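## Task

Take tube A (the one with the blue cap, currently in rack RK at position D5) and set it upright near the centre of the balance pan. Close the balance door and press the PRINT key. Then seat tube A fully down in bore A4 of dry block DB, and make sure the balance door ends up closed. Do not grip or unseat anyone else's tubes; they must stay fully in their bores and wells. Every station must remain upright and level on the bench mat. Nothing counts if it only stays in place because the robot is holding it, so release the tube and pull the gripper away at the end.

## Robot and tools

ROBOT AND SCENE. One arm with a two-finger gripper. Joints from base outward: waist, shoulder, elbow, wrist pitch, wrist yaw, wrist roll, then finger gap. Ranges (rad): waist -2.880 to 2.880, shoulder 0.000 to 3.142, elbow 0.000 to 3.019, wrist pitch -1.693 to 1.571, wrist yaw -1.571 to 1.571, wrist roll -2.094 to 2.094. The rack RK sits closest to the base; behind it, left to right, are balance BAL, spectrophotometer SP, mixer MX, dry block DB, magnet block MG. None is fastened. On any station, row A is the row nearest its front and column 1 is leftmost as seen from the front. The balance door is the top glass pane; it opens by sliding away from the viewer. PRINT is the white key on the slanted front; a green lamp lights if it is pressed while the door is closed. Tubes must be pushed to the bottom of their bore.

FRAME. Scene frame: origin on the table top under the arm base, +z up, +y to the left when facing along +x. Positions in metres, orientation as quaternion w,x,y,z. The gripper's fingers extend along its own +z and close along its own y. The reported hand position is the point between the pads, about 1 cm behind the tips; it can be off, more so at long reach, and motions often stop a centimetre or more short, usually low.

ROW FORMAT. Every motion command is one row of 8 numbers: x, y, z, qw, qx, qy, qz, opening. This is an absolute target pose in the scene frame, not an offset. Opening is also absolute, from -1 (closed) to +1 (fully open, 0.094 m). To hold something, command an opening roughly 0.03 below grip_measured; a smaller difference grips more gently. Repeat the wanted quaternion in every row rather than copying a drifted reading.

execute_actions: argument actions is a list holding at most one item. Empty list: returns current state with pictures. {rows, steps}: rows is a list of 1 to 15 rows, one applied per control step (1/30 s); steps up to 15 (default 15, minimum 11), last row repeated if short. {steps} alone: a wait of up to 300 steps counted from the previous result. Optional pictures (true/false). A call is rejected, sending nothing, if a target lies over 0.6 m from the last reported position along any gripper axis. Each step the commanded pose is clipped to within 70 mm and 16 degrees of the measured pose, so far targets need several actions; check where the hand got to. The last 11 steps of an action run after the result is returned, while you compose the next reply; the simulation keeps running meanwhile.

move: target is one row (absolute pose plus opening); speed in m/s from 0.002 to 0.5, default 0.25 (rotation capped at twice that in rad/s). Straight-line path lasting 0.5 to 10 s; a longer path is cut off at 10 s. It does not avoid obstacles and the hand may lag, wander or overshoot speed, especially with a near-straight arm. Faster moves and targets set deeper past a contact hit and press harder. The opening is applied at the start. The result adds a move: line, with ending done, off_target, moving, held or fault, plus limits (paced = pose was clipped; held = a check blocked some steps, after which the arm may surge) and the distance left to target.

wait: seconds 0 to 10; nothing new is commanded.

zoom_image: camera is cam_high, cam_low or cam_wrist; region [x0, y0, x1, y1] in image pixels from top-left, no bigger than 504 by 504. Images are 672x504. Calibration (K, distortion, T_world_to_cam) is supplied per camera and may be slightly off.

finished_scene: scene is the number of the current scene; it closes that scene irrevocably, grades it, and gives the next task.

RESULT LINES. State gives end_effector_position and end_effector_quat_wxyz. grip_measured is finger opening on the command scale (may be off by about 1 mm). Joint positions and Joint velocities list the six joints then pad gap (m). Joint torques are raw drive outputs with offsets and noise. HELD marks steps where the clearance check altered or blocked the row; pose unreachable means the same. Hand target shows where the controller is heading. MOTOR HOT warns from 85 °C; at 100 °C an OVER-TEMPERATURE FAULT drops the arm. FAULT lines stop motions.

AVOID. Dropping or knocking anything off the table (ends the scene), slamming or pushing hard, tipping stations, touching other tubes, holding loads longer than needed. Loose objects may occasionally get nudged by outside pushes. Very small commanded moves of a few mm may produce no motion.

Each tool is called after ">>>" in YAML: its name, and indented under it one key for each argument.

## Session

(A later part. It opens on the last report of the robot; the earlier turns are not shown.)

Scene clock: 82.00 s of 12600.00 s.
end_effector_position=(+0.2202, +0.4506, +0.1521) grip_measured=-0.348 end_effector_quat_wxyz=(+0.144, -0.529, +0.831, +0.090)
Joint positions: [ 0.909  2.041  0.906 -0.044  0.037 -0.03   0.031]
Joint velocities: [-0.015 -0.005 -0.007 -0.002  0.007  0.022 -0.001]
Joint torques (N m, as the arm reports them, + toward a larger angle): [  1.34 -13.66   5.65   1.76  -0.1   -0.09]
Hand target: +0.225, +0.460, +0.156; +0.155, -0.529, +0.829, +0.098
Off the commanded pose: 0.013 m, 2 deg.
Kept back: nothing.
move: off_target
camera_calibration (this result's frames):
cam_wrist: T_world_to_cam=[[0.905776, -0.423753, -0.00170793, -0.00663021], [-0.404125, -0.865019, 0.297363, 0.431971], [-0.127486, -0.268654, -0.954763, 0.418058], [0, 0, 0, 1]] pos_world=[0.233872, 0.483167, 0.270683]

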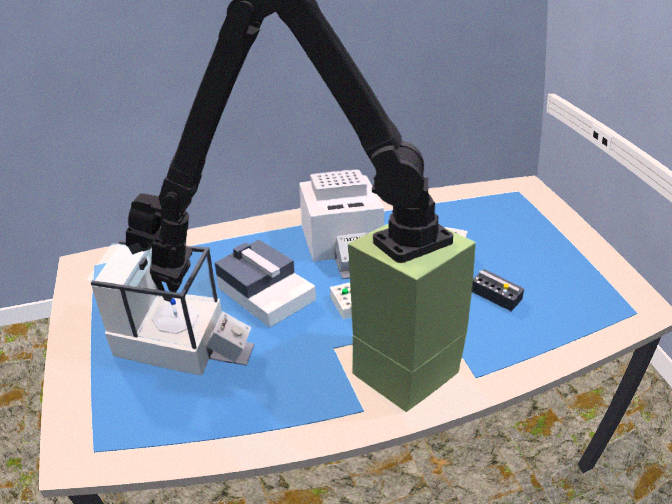

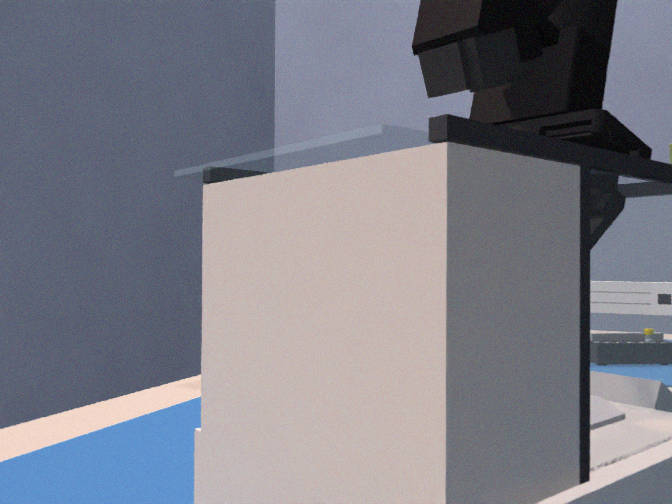

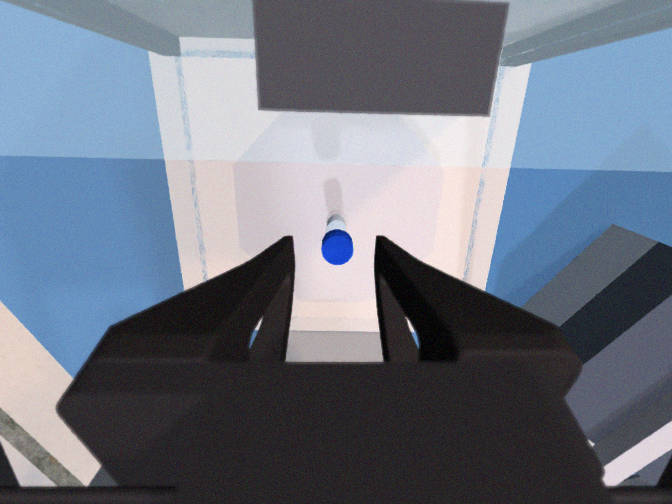

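>>> move:
  target: [0.2195,0.444,0.127,0.150,-0.529,0.830,0.095,-0.35]
  speed: 0.025

Scene clock: 83.70 s of 12600.00 s.
end_effector_position=(+0.2166, +0.4462, +0.1313) grip_measured=-0.348 end_effector_quat_wxyz=(+0.149, -0.528, +0.831, +0.094)
Joint positions: [ 0.909  2.093  0.892  0.035  0.034 -0.03   0.031]
Joint velocities: [ 0.005  0.024 -0.007  0.012 -0.081  0.037 -0.001]
Joint torques (N m, as the arm reports them, + toward a larger angle): [  0.42 -13.44   3.58   1.56  -0.11  -0.14]
Hand target: +0.219, +0.443, +0.128; +0.150, -0.529, +0.830, +0.095
Off the commanded pose: 0.006 m, 0 deg.
Kept back: nothing.
move: done
camera_calibration (this result's frames):
cam_wrist: T_world_to_cam=[[0.905945, -0.423378, -0.00399705, -0.00515657], [-0.404804, -0.868891, 0.284888, 0.436387], [-0.124088, -0.256475, -0.958552, 0.390909], [0, 0, 0, 1]] pos_world=[0.22983, 0.477248, 0.250364]

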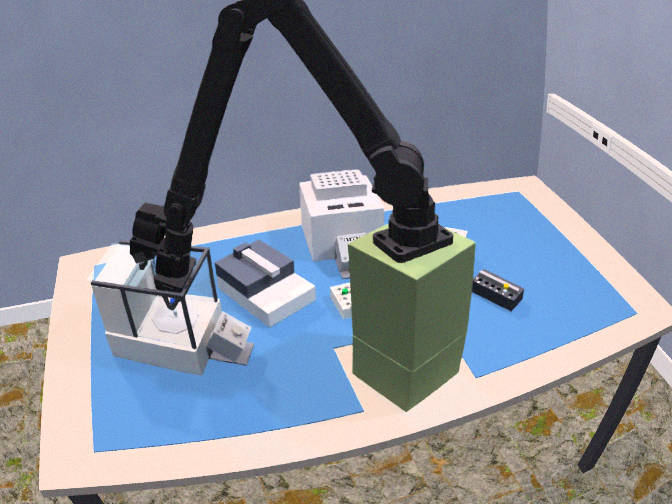

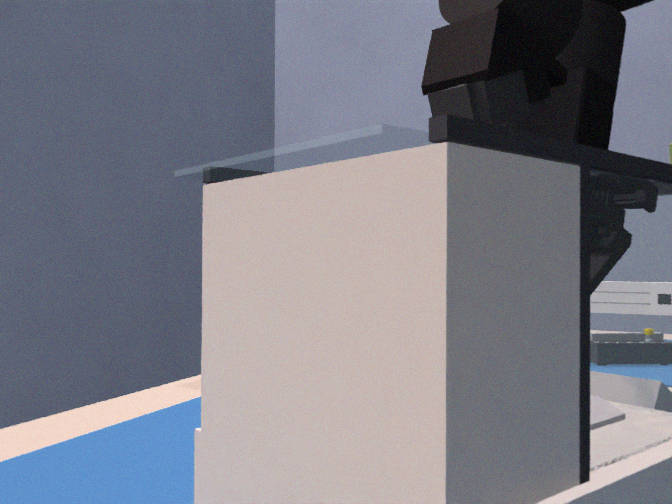

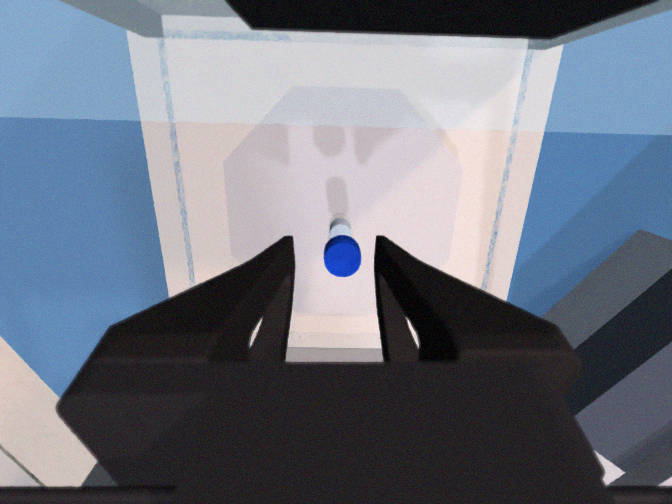

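Need ~2.7 mm right.

>>> move:
  target: [0.2235,0.4425,0.127,0.150,-0.529,0.830,0.095,-0.35]
  speed: 0.015

Scene clock: 85.23 s of 12600.00 s.
end_effector_position=(+0.2195, +0.4447, +0.1312) grip_measured=-0.348 end_effector_quat_wxyz=(+0.149, -0.529, +0.830, +0.095)
Joint positions: [ 0.901  2.093  0.892  0.035  0.03  -0.038  0.031]
Joint velocities: [-0.005  0.005  0.012 -0.012  0.022 -0.095 -0.001]
Joint torques (N m, as the arm reports them, + toward a larger angle): [  0.7  -13.45   3.86   1.76  -0.13  -0.13]
Hand target: +0.223, +0.442, +0.127; +0.150, -0.529, +0.830, +0.095
Off the commanded pose: 0.006 m, 0 deg.
Kept back: nothing.
move: done
camera_calibration (this result's frames):
cam_wrist: T_world_to_cam=[[0.906408, -0.422373, -0.00511547, -0.00880741], [-0.403531, -0.869425, 0.285066, 0.436259], [-0.124851, -0.256321, -0.958494, 0.390833], [0, 0, 0, 1]] pos_world=[0.232823, 0.475754, 0.250204]

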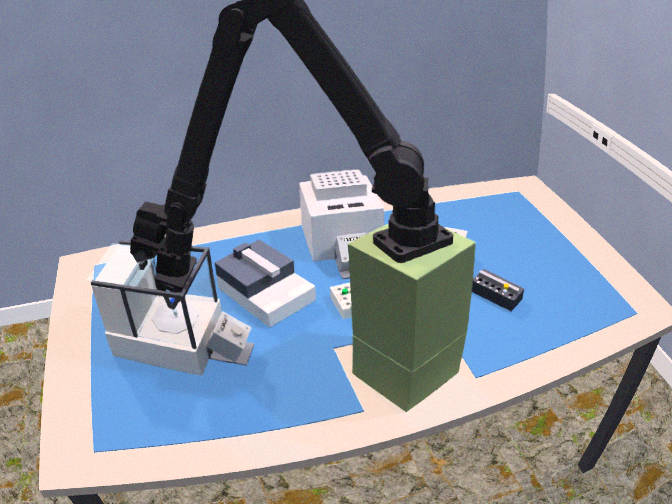

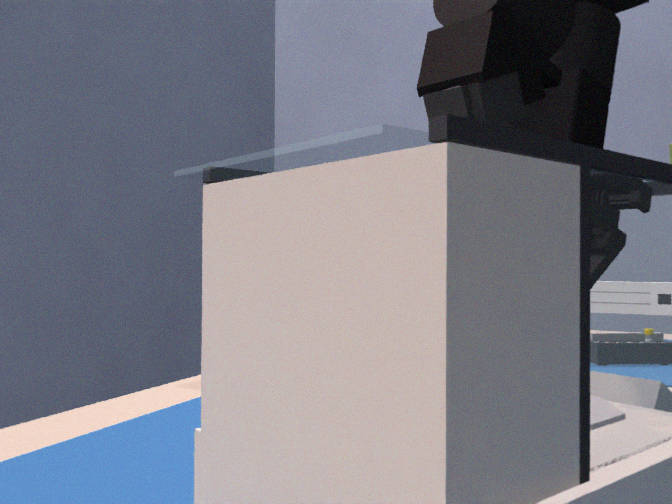

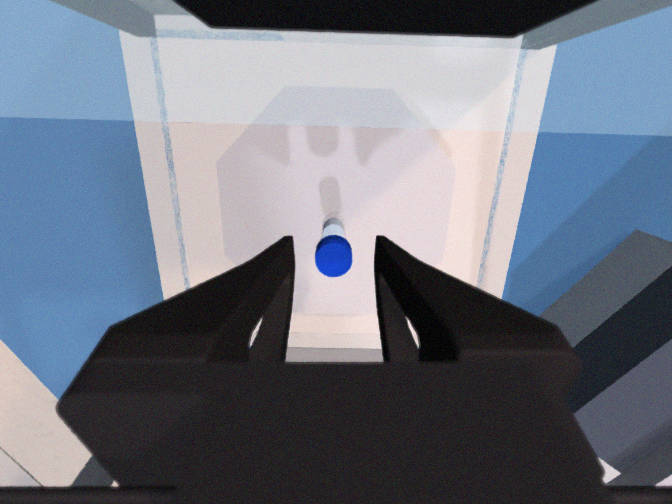

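>>> move:
  target: [0.2195,0.4447,0.1312,0.149,-0.529,0.830,0.095,-0.775]
  speed: 0.015

>>> move:
  target: [0.218,0.442,0.31,0.147,-0.529,0.830,0.093,-0.775]
  speed: 0.1

>>> move:
  target: [0.34,-0.26,0.30,0.165,0.312,0.934,-0.055,-0.775]

>>> move:
  target: [0.335,-0.262,0.20,0.165,0.312,0.934,-0.055,-0.775]
  speed: 0.12

Scene clock: 86.70 s of 12600.00 s.
end_effector_position=(+0.2195, +0.4447, +0.1312) grip_measured=-0.759 end_effector_quat_wxyz=(+0.149, -0.529, +0.830, +0.095)
Joint positions: [ 0.901  2.093  0.892  0.035  0.03  -0.039  0.011]
Joint velocities: [-0.015 -0.005 -0.002  0.007 -0.11   0.022 -0.   ]
Joint torques (N m, as the arm reports them, + toward a larger angle): [  1.56 -14.29   3.94   1.15  -0.02  -0.04]
Hand target: +0.220, +0.445, +0.131; +0.149, -0.529, +0.830, +0.095
Off the commanded pose: 0.000 m, 0 deg.
Kept back: nothing.
move: done
camera_calibration (this result's frames):
cam_wrist: T_world_to_cam=[[0.906711, -0.421725, -0.00485044, -0.00919689], [-0.402977, -0.869682, 0.285066, 0.436252], [-0.124438, -0.256518, -0.958496, 0.39083], [0, 0, 0, 1]] pos_world=[0.232772, 0.475777, 0.250204]

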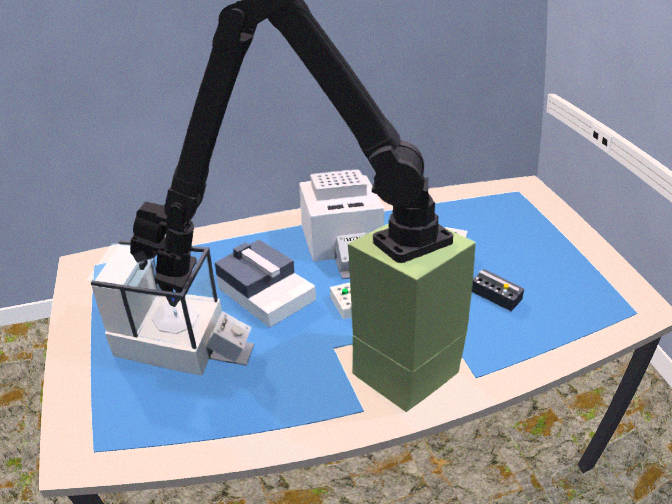

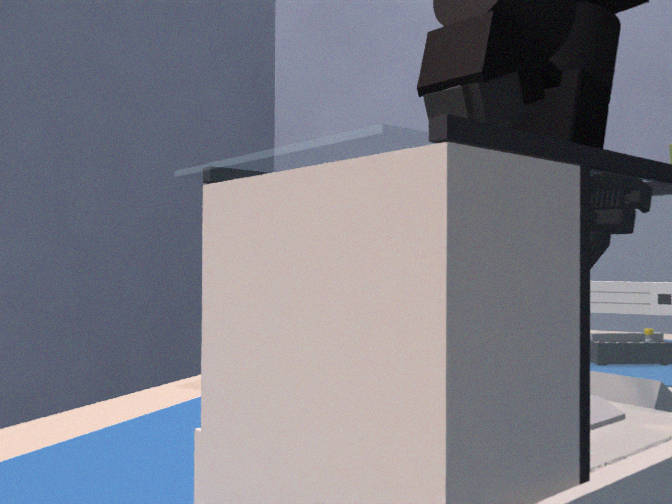

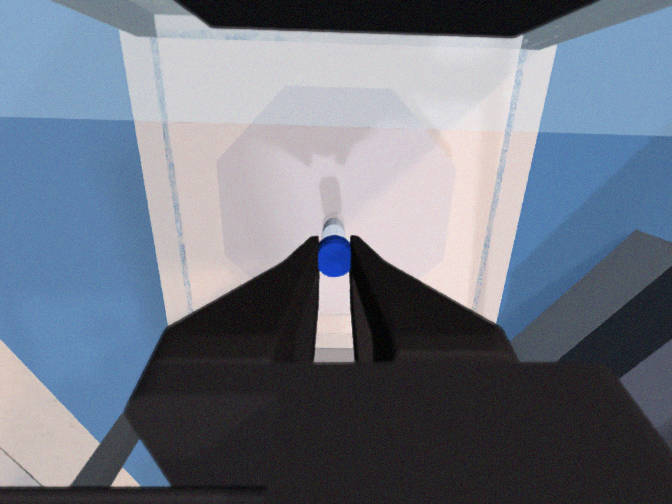

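Scene clock: 88.83 s of 12600.00 s.
end_effector_position=(+0.2163, +0.4282, +0.2910) grip_measured=-0.759 end_effector_quat_wxyz=(+0.131, -0.531, +0.833, +0.083)
Joint positions: [ 0.907  1.661  0.875 -0.425  0.034 -0.032  0.011]
Joint velocities: [-0.015 -0.005 -0.007  0.012 -0.007 -0.037 -0.001]
Joint torques (N m, as the arm reports them, + toward a larger angle): [  2.4  -13.21   9.91   0.86   0.15   0.08]
Hand target: +0.220, +0.445, +0.308; +0.147, -0.529, +0.830, +0.093
Off the commanded pose: 0.024 m, 2 deg.
Kept back: nothing.
move: off_target
camera_calibration (this result's frames):
cam_wrist: T_world_to_cam=[[0.906682, -0.421788, -0.00469907, -0.0124616], [-0.397259, -0.857593, 0.326679, 0.356536], [-0.141819, -0.294328, -0.945124, 0.555491], [0, 0, 0, 1]] pos_world=[0.231715, 0.464003, 0.408477]

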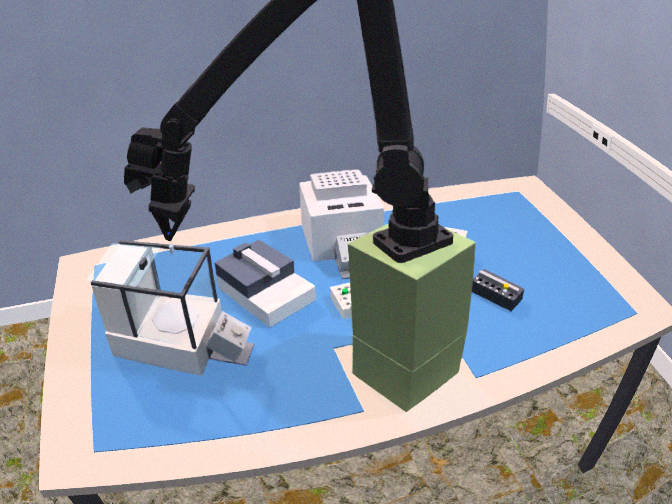

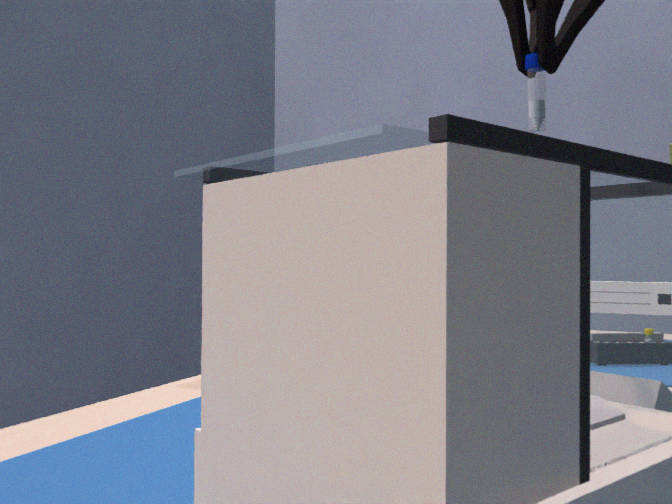

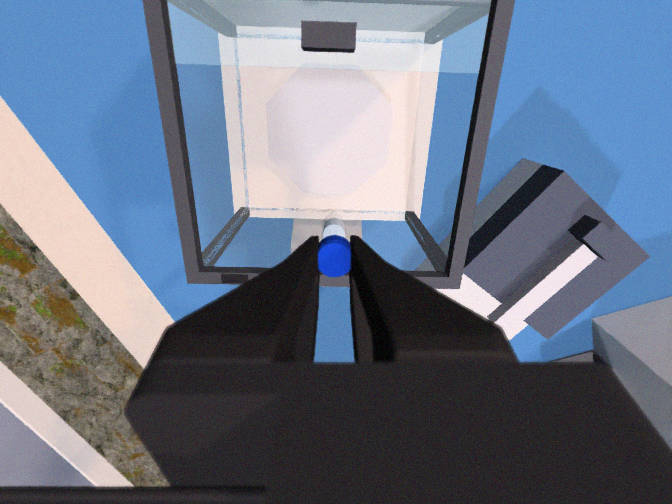

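Scene clock: 92.80 s of 12600.00 s.
end_effector_position=(+0.3171, -0.2362, +0.2923) grip_measured=-0.759 end_effector_quat_wxyz=(+0.147, +0.310, +0.939, -0.033)
Joint positions: [-0.887  1.51   0.651 -0.382 -0.096 -0.017  0.011]
Joint velocities: [ 0.015 -0.015  0.007 -0.022 -0.081  0.051  0.001]
Joint torques (N m, as the arm reports them, + toward a larger angle): [-1.1  -8.45  9.88  1.21  0.12  0.1 ]
Hand target: +0.331, -0.250, +0.302; +0.162, +0.316, +0.934, -0.039
Off the commanded pose: 0.034 m, 3 deg.
Kept back: nothing.
move: off_target
camera_calibration (this result's frames):
cam_wrist: T_world_to_cam=[[-0.590719, -0.806139, -0.0345066, 0.00862821], [-0.766458, 0.547249, 0.336245, 0.272428], [-0.252177, 0.225074, -0.941142, 0.531969], [0, 0, 0, 1]] pos_world=[0.348052, -0.261863, 0.409354]

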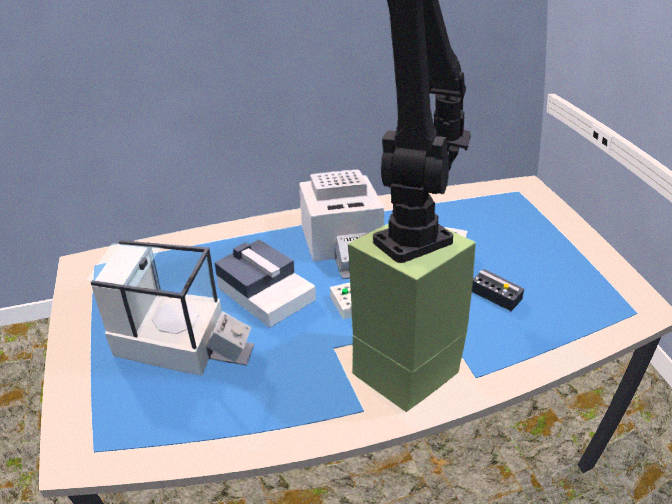

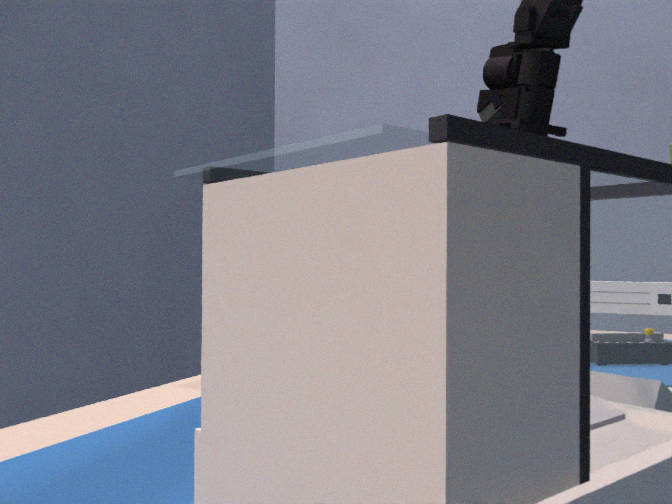

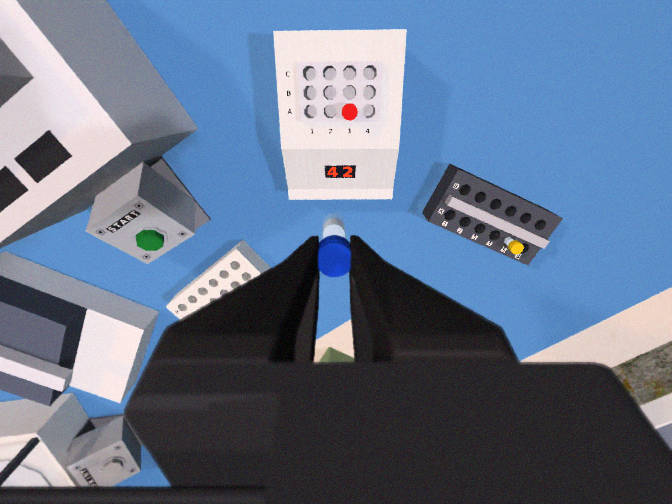

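Scene clock: 93.97 s of 12600.00 s.
end_effector_position=(+0.3214, -0.2530, +0.1955) grip_measured=-0.759 end_effector_quat_wxyz=(+0.150, +0.311, +0.937, -0.049)
Joint positions: [-0.887  1.83   0.647 -0.042 -0.068 -0.017  0.011]
Joint velocities: [ 0.005 -0.005 -0.002 -0.002 -0.007 -0.022  0.001]
Joint torques (N m, as the arm reports them, + toward a larger angle): [  0.21 -11.45   5.52   1.62   0.16   0.06]
Hand target: +0.333, -0.261, +0.201; +0.165, +0.312, +0.934, -0.055
Off the commanded pose: 0.017 m, 2 deg.
Kept back: nothing.
move: off_target
camera_calibration (this result's frames):
cam_wrist: T_world_to_cam=[[-0.596949, -0.802249, -0.00695381, -0.00811095], [-0.76089, 0.563384, 0.321939, 0.322575], [-0.254358, 0.197472, -0.946735, 0.440486], [0, 0, 0, 1]] pos_world=[0.352643, -0.275224, 0.313117]

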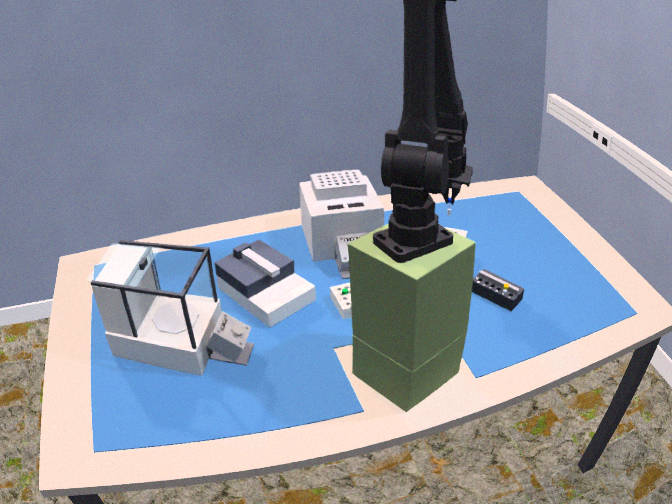

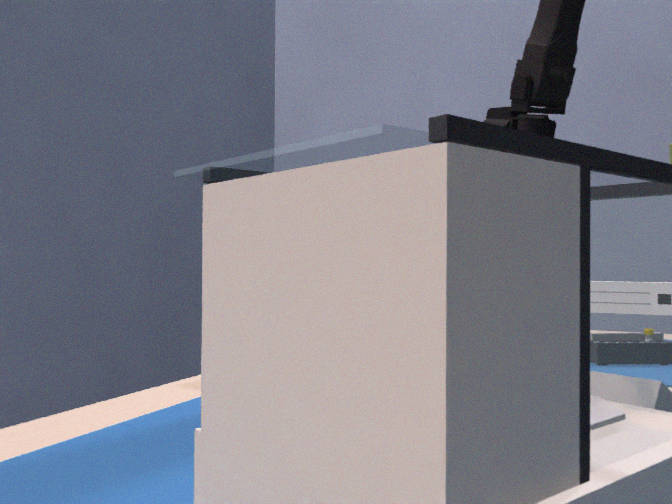

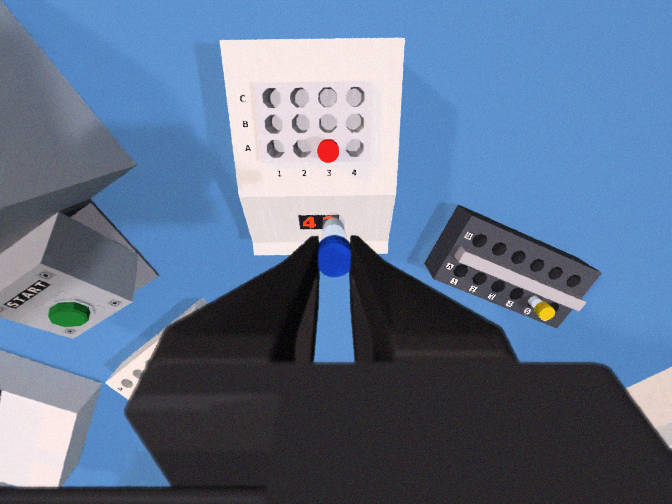

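>>> move:
  target: [0.343,-0.291,0.155,0.181,0.311,0.931,-0.060,-0.775]
  speed: 0.06

Scene clock: 95.77 s of 12600.00 s.
end_effector_position=(+0.3320, -0.2767, +0.1516) grip_measured=-0.759 end_effector_quat_wxyz=(+0.166, +0.313, +0.934, -0.054)
Joint positions: [-0.911  2.001  0.707  0.103 -0.076 -0.032  0.011]
Joint velocities: [-0.005 -0.005  0.002  0.002  0.051 -0.007 -0.001]
Joint torques (N m, as the arm reports them, + toward a larger angle): [ -1.63 -11.7    5.23   1.87  -0.13  -0.12]
Hand target: +0.342, -0.291, +0.155; +0.181, +0.311, +0.931, -0.061
Off the commanded pose: 0.018 m, 2 deg.
Kept back: nothing.
move: off_target
camera_calibration (this result's frames):
cam_wrist: T_world_to_cam=[[-0.601373, -0.798935, -0.00731516, -0.0186587], [-0.766157, 0.574055, 0.288902, 0.367868], [-0.226615, 0.179342, -0.957331, 0.393708], [0, 0, 0, 1]] pos_world=[0.359844, -0.296692, 0.270494]

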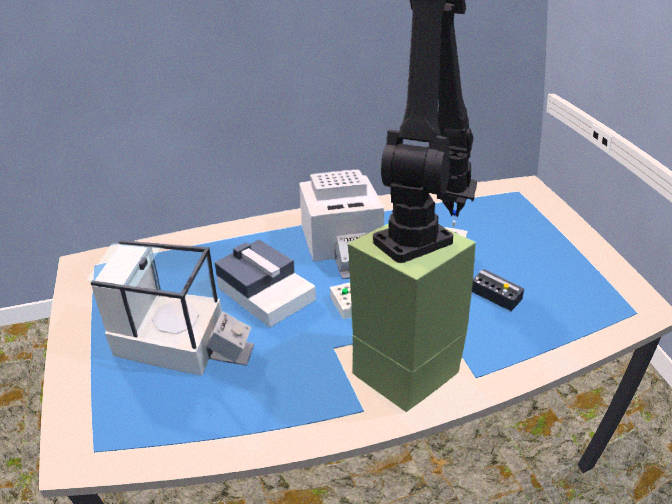

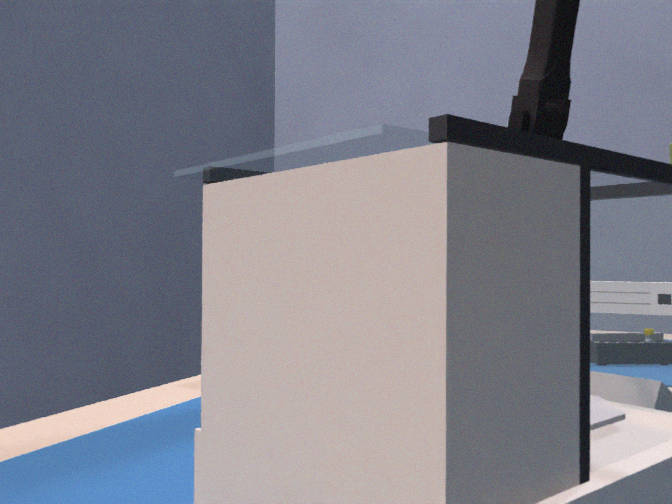

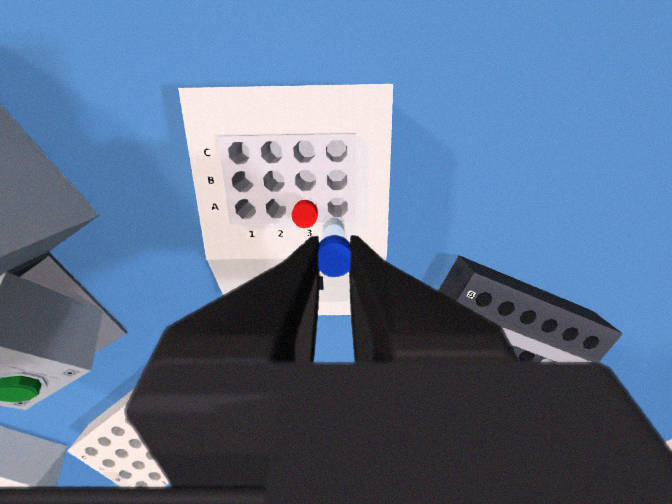

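>>> execute_actions:
  actions:
    - {"rows":[[0.342,-0.291,0.153,0.181,0.311,0.931,-0.060,-0.775],[0.342,-0.291,0.151,0.181,0.311,0.931,-0.060,-0.775],[0.342,-0.2915,0.149,0.181,0.311,0.931,-0.060,-0.775],[0.3415,-0.2915,0.147,0.181,0.311,0.931,-0.060,-0.775],[0.3415,-0.292,0.145,0.181,0.311,0.931,-0.060,-0.775],[0.341,-0.292,0.143,0.181,0.311,0.931,-0.060,-0.775],[0.341,-0.292,0.141,0.181,0.311,0.931,-0.060,-0.775],[0.341,-0.292,0.139,0.181,0.311,0.931,-0.060,-0.775],[0.341,-0.292,0.137,0.181,0.311,0.931,-0.060,-0.775],[0.341,-0.292,0.135,0.181,0.311,0.931,-0.060,-0.775],[0.341,-0.292,0.133,0.181,0.311,0.931,-0.060,-0.775]],"steps":15}

>>> wait:
  seconds: 0.3

>>> zoom_image:
  camera: "cam_wrist"
  region: [210,130,410,290]

Scene clock: 98.07 s of 12600.00 s.
end_effector_position=(+0.3334, -0.2777, +0.1502) grip_measured=-0.759 end_effector_quat_wxyz=(+0.169, +0.312, +0.933, -0.055)
Joint positions: [-0.911  2.008  0.708  0.114 -0.077 -0.033  0.011]
Joint velocities: [-0.024  0.103  0.032  0.154 -0.022  0.037 -0.   ]
Joint torques (N m, as the arm reports them, + toward a larger angle): [ -1.7  -10.94   5.22   1.75  -0.1   -0.16]
Steps of this call (steps 1 to 65: nothing new was sent; steps 66 to 69: the first 4 steps of this action). Readings (end_effector_position):
66: (+0.3323, -0.2768, +0.1517)
67: (+0.3324, -0.2769, +0.1514)
69: the state above

Scene clock: 98.73 s of 12600.00 s.
end_effector_position=(+0.3309, -0.2779, +0.1291) grip_measured=-0.759 end_effector_quat_wxyz=(+0.165, +0.312, +0.934, -0.054)
Joint positions: [-0.913  2.075  0.722  0.16  -0.078 -0.034  0.011]
Joint velocities: [-0.015 -0.015 -0.002 -0.012  0.007  0.037  0.001]
Joint torques (N m, as the arm reports them, + toward a larger angle): [ -1.61 -11.62   4.69   1.65  -0.1   -0.14]
Hand target: +0.340, -0.292, +0.133; +0.181, +0.311, +0.931, -0.060
Off the commanded pose: 0.018 m, 2 deg.
Kept back: nothing.
Steps of this call (steps 1 to 11: the last 11 steps of your previous action; steps 12 to 20: nothing new was sent). Readings (end_effector_position):
1: (+0.3341, -0.2783, +0.1491)
2: (+0.3342, -0.2787, +0.1473)
4: (+0.3343, -0.2795, +0.1432)
8: (+0.3324, -0.2788, +0.1335)
20: the state above
camera_calibration (this result's frames):
cam_wrist: T_world_to_cam=[[-0.600423, -0.799639, -0.00836162, -0.0208321], [-0.766707, 0.572661, 0.290205, 0.373824], [-0.227271, 0.180657, -0.956928, 0.372713], [0, 0, 0, 1]] pos_world=[0.358812, -0.298066, 0.248]

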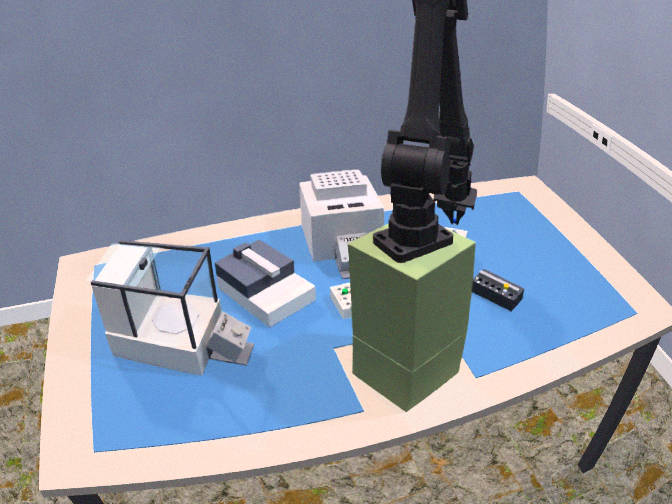

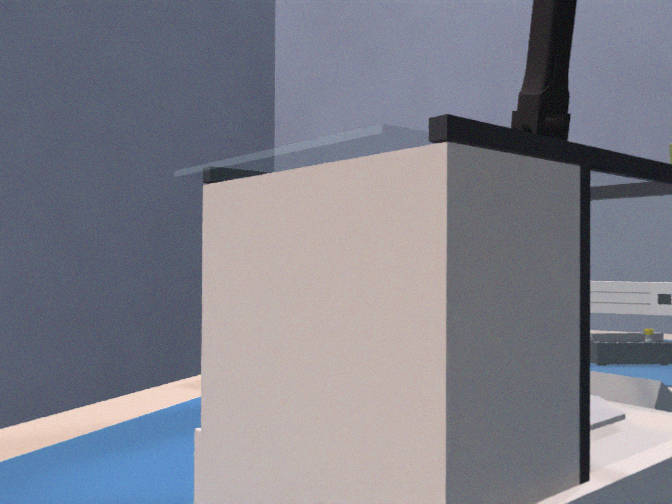

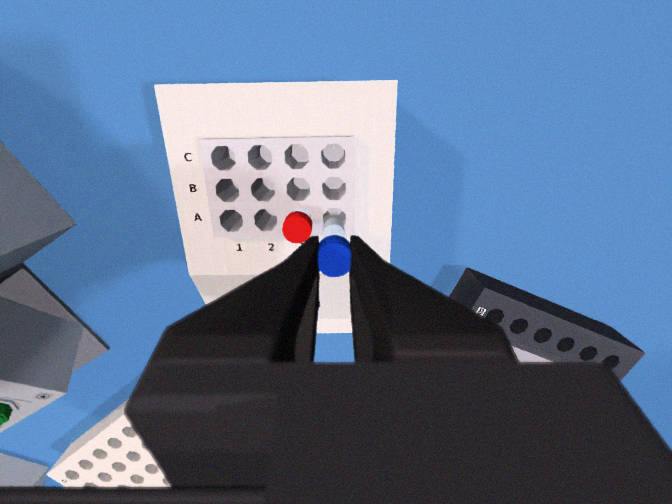

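Region (210, 130, 410, 290) of cam_wrist's 672x504 image, scaled by 2.520, with more detail than that image has; it fills the top 403 rows of this view, and the rest is white.

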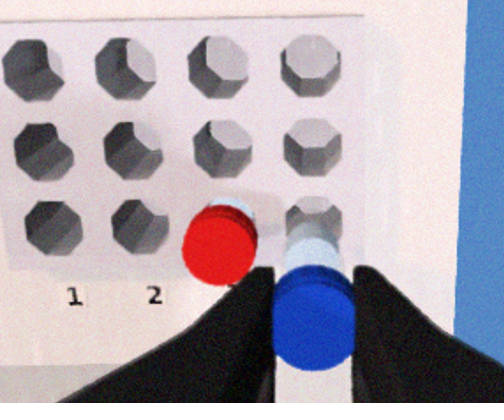

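>>> execute_actions:
  actions:
    - {"rows":[[0.3405,-0.292,0.1322,0.181,0.311,0.931,-0.060,-0.775],[0.3405,-0.292,0.1314,0.181,0.311,0.931,-0.060,-0.775],[0.3405,-0.292,0.1306,0.181,0.311,0.931,-0.060,-0.775],[0.3405,-0.292,0.1298,0.181,0.311,0.931,-0.060,-0.775],[0.3405,-0.292,0.129,0.181,0.311,0.931,-0.060,-0.775],[0.3405,-0.292,0.1282,0.181,0.311,0.931,-0.060,-0.775],[0.3405,-0.292,0.1274,0.181,0.311,0.931,-0.060,-0.775],[0.3405,-0.292,0.1266,0.181,0.311,0.931,-0.060,-0.775],[0.3405,-0.292,0.1258,0.181,0.311,0.931,-0.060,-0.775],[0.3405,-0.292,0.125,0.181,0.311,0.931,-0.060,-0.775]],"steps":15}

>>> wait:
  seconds: 0.3

>>> zoom_image:
  camera: "cam_wrist"
  region: [210,130,410,290]

Scene clock: 99.73 s of 12600.00 s.
end_effector_position=(+0.3317, -0.2786, +0.1295) grip_measured=-0.759 end_effector_quat_wxyz=(+0.167, +0.312, +0.934, -0.054)
Joint positions: [-0.913  2.075  0.722  0.164 -0.078 -0.035  0.011]
Joint velocities: [-0.005  0.015 -0.002  0.051 -0.007  0.066  0.   ]
Joint torques (N m, as the arm reports them, + toward a larger angle): [ -1.87 -11.02   4.87   1.65  -0.1   -0.14]
Steps of this call (steps 1 to 26: nothing new was sent; steps 27 to 30: the first 4 steps of this action). Readings (end_effector_position):
27: (+0.3310, -0.2780, +0.1292)
28: (+0.3311, -0.2781, +0.1292)
30: the state above

Scene clock: 100.40 s of 12600.00 s.
end_effector_position=(+0.3326, -0.2798, +0.1234) grip_measured=-0.759 end_effector_quat_wxyz=(+0.168, +0.312, +0.934, -0.055)
Joint positions: [-0.913  2.095  0.729  0.18  -0.078 -0.035  0.011]
Joint velocities: [ 0.005  0.005 -0.012 -0.022 -0.007 -0.051 -0.   ]
Joint torques (N m, as the arm reports them, + toward a larger angle): [ -2.01 -11.9    4.37   1.73  -0.05  -0.13]
Hand target: +0.340, -0.292, +0.125; +0.181, +0.311, +0.931, -0.060
Off the commanded pose: 0.015 m, 2 deg.
Kept back: nothing.
Steps of this call (steps 1 to 11: the last 11 steps of your previous action; steps 12 to 20: nothing new was sent). Readings (end_effector_position):
1: (+0.3321, -0.2789, +0.1294)
2: (+0.3325, -0.2792, +0.1293)
4: (+0.3331, -0.2799, +0.1282)
8: (+0.3334, -0.2803, +0.1250)
20: the state above
camera_calibration (this result's frames):
cam_wrist: T_world_to_cam=[[-0.599797, -0.800114, -0.00784191, -0.0217661], [-0.768522, 0.573331, 0.284015, 0.379446], [-0.222748, 0.176378, -0.958788, 0.365531], [0, 0, 0, 1]] pos_world=[0.359979, -0.299435, 0.242527]

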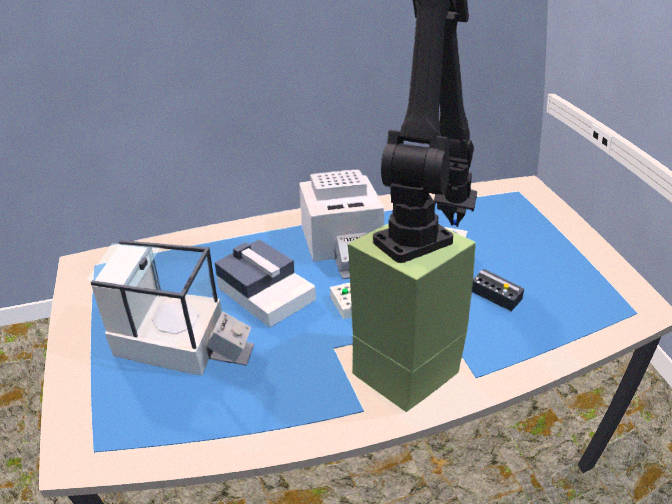

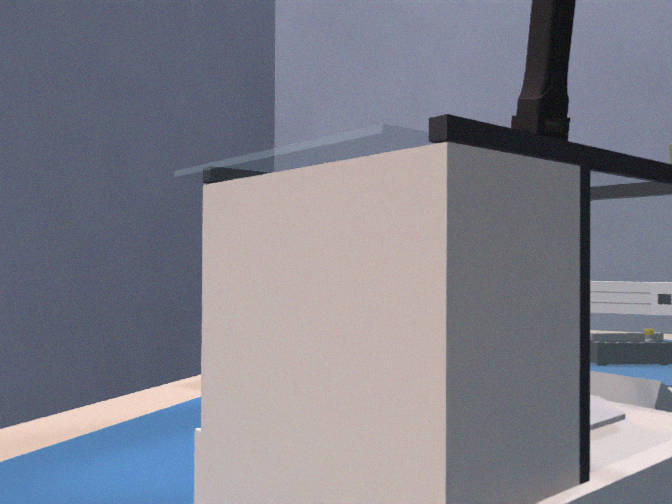

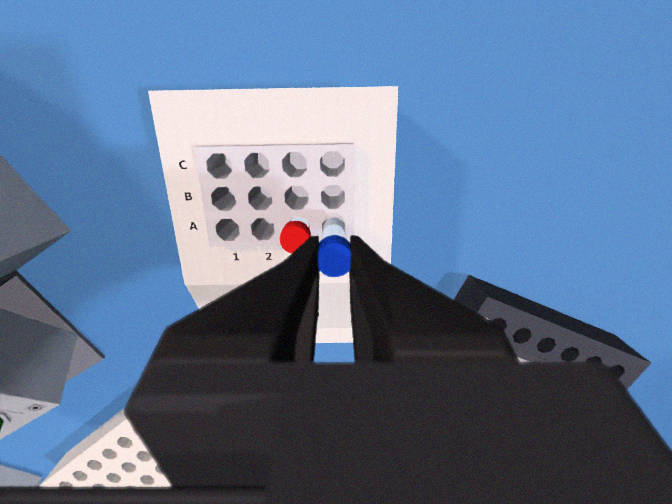

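Region (210, 130, 410, 290) of cam_wrist's 672x504 image, scaled by 2.520, with more detail than that image has; it fills the top 403 rows of this view, and the rest is white.

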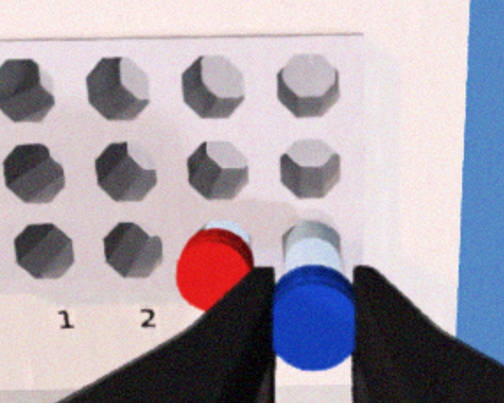

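>>> execute_actions:
  actions:
    - {"rows":[[0.3367,-0.2892,0.1245,0.169,0.312,0.933,-0.0565,-0.775]],"steps":15}

>>> wait:
  seconds: 0.2

>>> zoom_image:
  camera: "cam_wrist"
  region: [210,130,410,290]

Scene clock: 101.03 s of 12600.00 s.
end_effector_position=(+0.3317, -0.2790, +0.1229) grip_measured=-0.759 end_effector_quat_wxyz=(+0.165, +0.312, +0.934, -0.053)
Joint positions: [-0.913  2.095  0.73   0.171 -0.078 -0.035  0.011]
Joint velocities: [-0.005  0.005 -0.002 -0.037  0.007 -0.022 -0.   ]
Joint torques (N m, as the arm reports them, + toward a larger angle): [ -1.56 -12.19   4.49   0.9   -0.02  -0.13]
Steps of this call (steps 1 to 15: nothing new was sent; steps 16 to 19: the first 4 steps of this action). Readings (end_effector_position):
16: (+0.3323, -0.2795, +0.1233)
17: (+0.3321, -0.2794, +0.1231)
19: the state above

Scene clock: 101.60 s of 12600.00 s.
end_effector_position=(+0.3313, -0.2788, +0.1228) grip_measured=-0.759 end_effector_quat_wxyz=(+0.164, +0.312, +0.934, -0.053)
Joint positions: [-0.913  2.095  0.73   0.169 -0.078 -0.035  0.011]
Joint velocities: [-0.015 -0.005  0.012 -0.012 -0.007 -0.037 -0.001]
Joint torques (N m, as the arm reports them, + toward a larger angle): [ -1.74 -11.92   4.47   0.84  -0.02  -0.15]
Hand target: +0.337, -0.289, +0.124; +0.169, +0.312, +0.933, -0.057
Off the commanded pose: 0.012 m, 1 deg.
Kept back: nothing.
Steps of this call (steps 1 to 11: the last 11 steps of your previous action; steps 12 to 17: nothing new was sent). Readings (end_effector_position):
1: (+0.3315, -0.2789, +0.1228)
2: (+0.3314, -0.2788, +0.1228)
4: (+0.3313, -0.2788, +0.1228)
8: (+0.3313, -0.2788, +0.1228)
17: the state above
camera_calibration (this result's frames):
cam_wrist: T_world_to_cam=[[-0.600278, -0.799748, -0.00839046, -0.0213818], [-0.766209, 0.572033, 0.292749, 0.375833], [-0.229326, 0.18216, -0.956152, 0.367856], [0, 0, 0, 1]] pos_world=[0.35949, -0.299097, 0.241522]

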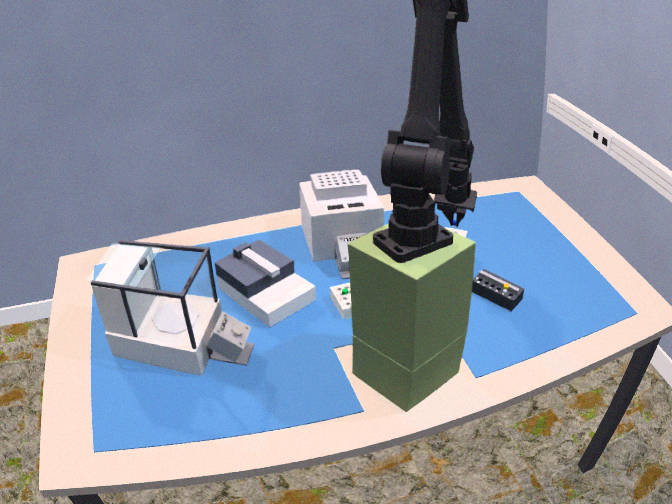

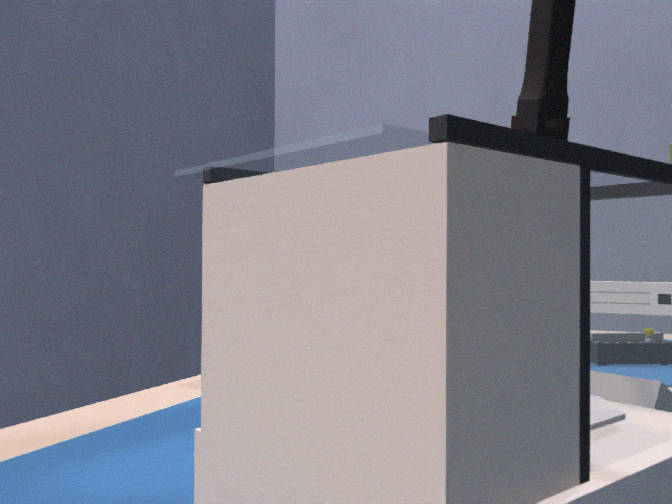

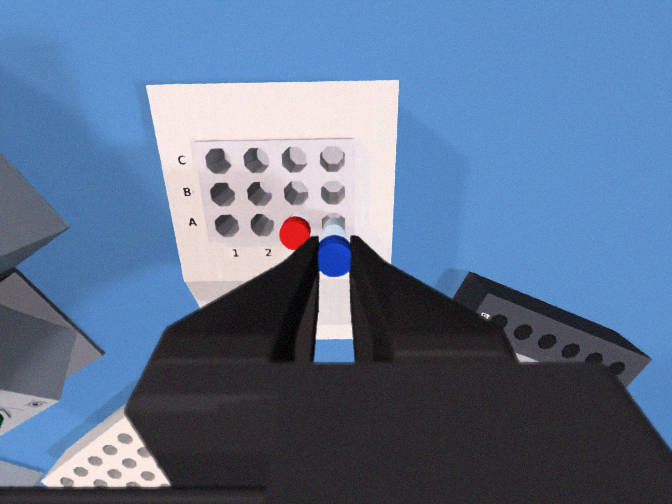

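Region (210, 130, 410, 290) of cam_wrist's 672x504 image, scaled by 2.520, with more detail than that image has; it fills the top 403 rows of this view, and the rest is white.

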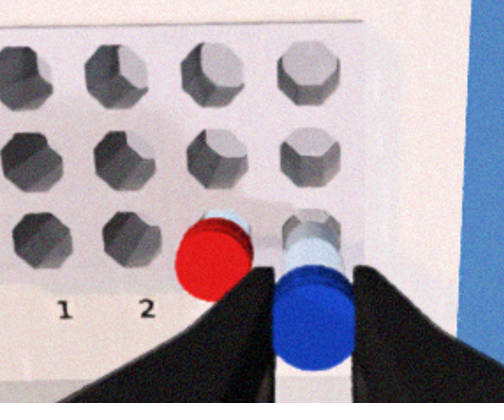

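Good. Descend.

>>> execute_actions:
  actions:
    - {"rows":[[0.3367,-0.2892,0.1235,0.169,0.312,0.933,-0.0565,-0.775],[0.3367,-0.2892,0.1225,0.169,0.312,0.933,-0.0565,-0.775],[0.3367,-0.2892,0.1215,0.170,0.312,0.933,-0.0565,-0.775],[0.3369,-0.2893,0.1205,0.171,0.312,0.933,-0.057,-0.775],[0.3371,-0.2895,0.1195,0.172,0.312,0.933,-0.057,-0.775],[0.3374,-0.2897,0.1185,0.173,0.312,0.933,-0.0575,-0.775],[0.3377,-0.2899,0.1175,0.174,0.312,0.933,-0.058,-0.775],[0.338,-0.2901,0.1165,0.175,0.312,0.933,-0.058,-0.775],[0.338,-0.2901,0.1155,0.175,0.312,0.933,-0.058,-0.775],[0.338,-0.2901,0.1145,0.175,0.312,0.933,-0.058,-0.775],[0.338,-0.2901,0.1135,0.175,0.312,0.933,-0.058,-0.775]],"steps":15}

>>> wait:
  seconds: 0.3

>>> zoom_image:
  camera: "cam_wrist"
  region: [210,130,410,290]

Scene clock: 102.47 s of 12600.00 s.
end_effector_position=(+0.3311, -0.2786, +0.1224) grip_measured=-0.759 end_effector_quat_wxyz=(+0.164, +0.312, +0.934, -0.053)
Joint positions: [-0.913  2.096  0.73   0.169 -0.078 -0.035  0.011]
Joint velocities: [-0.005  0.024  0.002  0.012  0.051 -0.022 -0.001]
Joint torques (N m, as the arm reports them, + toward a larger angle): [ -1.74 -11.48   4.54   1.5   -0.02  -0.13]
Steps of this call (steps 1 to 22: nothing new was sent; steps 23 to 26: the first 4 steps of this action). Readings (end_effector_position):
23: (+0.3313, -0.2788, +0.1228)
24: (+0.3313, -0.2788, +0.1228)
26: the state above

Scene clock: 103.13 s of 12600.00 s.
end_effector_position=(+0.3299, -0.2783, +0.1123) grip_measured=-0.760 end_effector_quat_wxyz=(+0.162, +0.313, +0.934, -0.052)
Joint positions: [-0.913  2.128  0.737  0.191 -0.078 -0.035  0.011]
Joint velocities: [ 0.005  0.015 -0.007 -0.022  0.007  0.022 -0.   ]
Joint torques (N m, as the arm reports them, + toward a larger angle): [ -1.48 -11.91   3.93   1.64  -0.04  -0.1 ]
Hand target: +0.337, -0.290, +0.114; +0.174, +0.312, +0.932, -0.058
Off the commanded pose: 0.014 m, 2 deg.
Kept back: nothing.
Steps of this call (steps 1 to 11: the last 11 steps of your previous action; steps 12 to 20: nothing new was sent). Readings (end_effector_position):
1: (+0.3308, -0.2784, +0.1220)
2: (+0.3308, -0.2784, +0.1214)
4: (+0.3308, -0.2786, +0.1195)
8: (+0.3304, -0.2785, +0.1160)
20: the state above
camera_calibration (this result's frames):
cam_wrist: T_world_to_cam=[[-0.600479, -0.799594, -0.00861739, -0.0218595], [-0.765228, 0.571476, 0.296382, 0.376655], [-0.232061, 0.184565, -0.955031, 0.358852], [0, 0, 0, 1]] pos_world=[0.358376, -0.298959, 0.230893]

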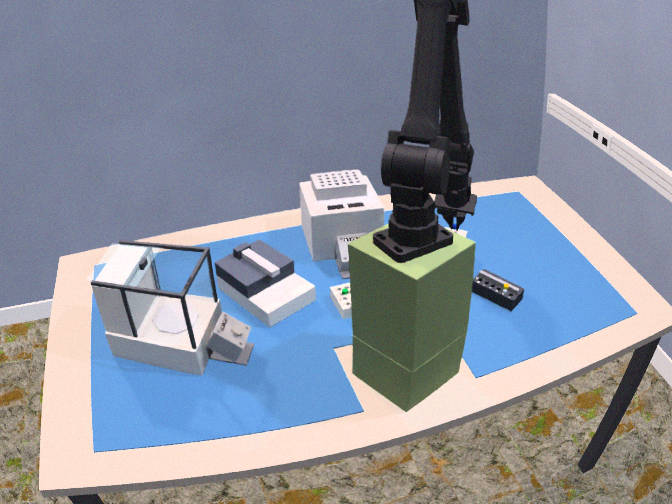

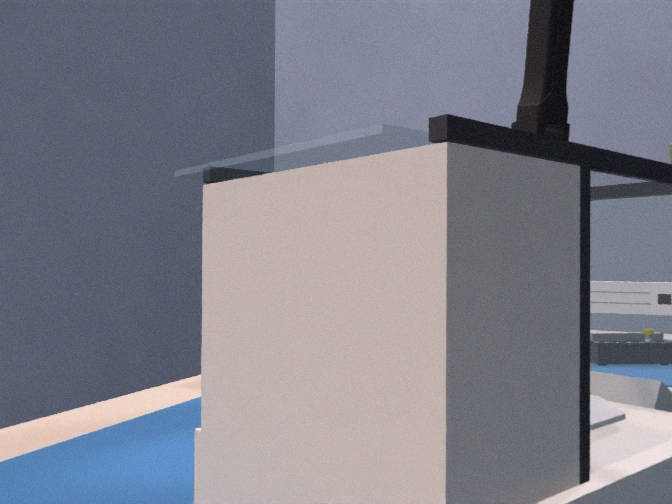

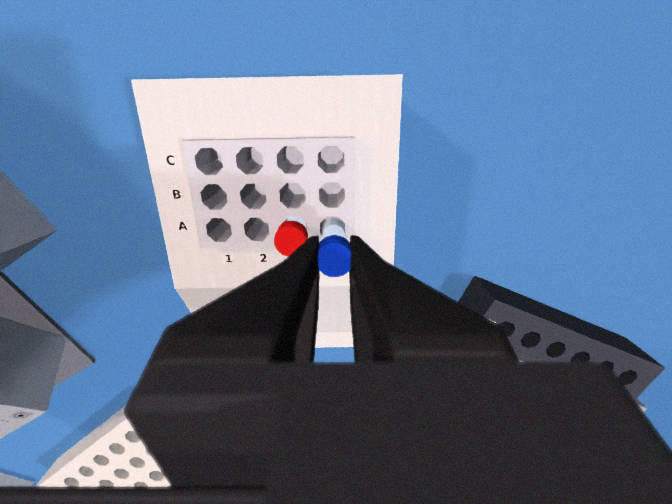

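Region (210, 130, 410, 290) of cam_wrist's 672x504 image, scaled by 2.520, with more detail than that image has; it fills the top 403 rows of this view, and the rest is white.

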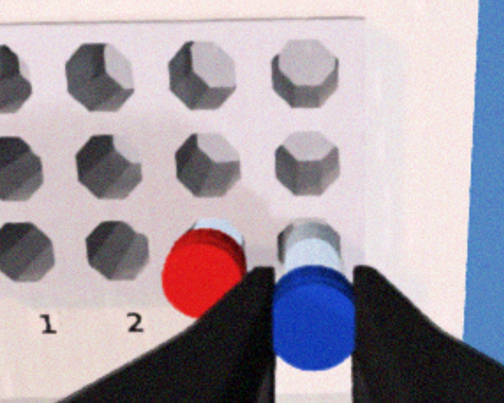

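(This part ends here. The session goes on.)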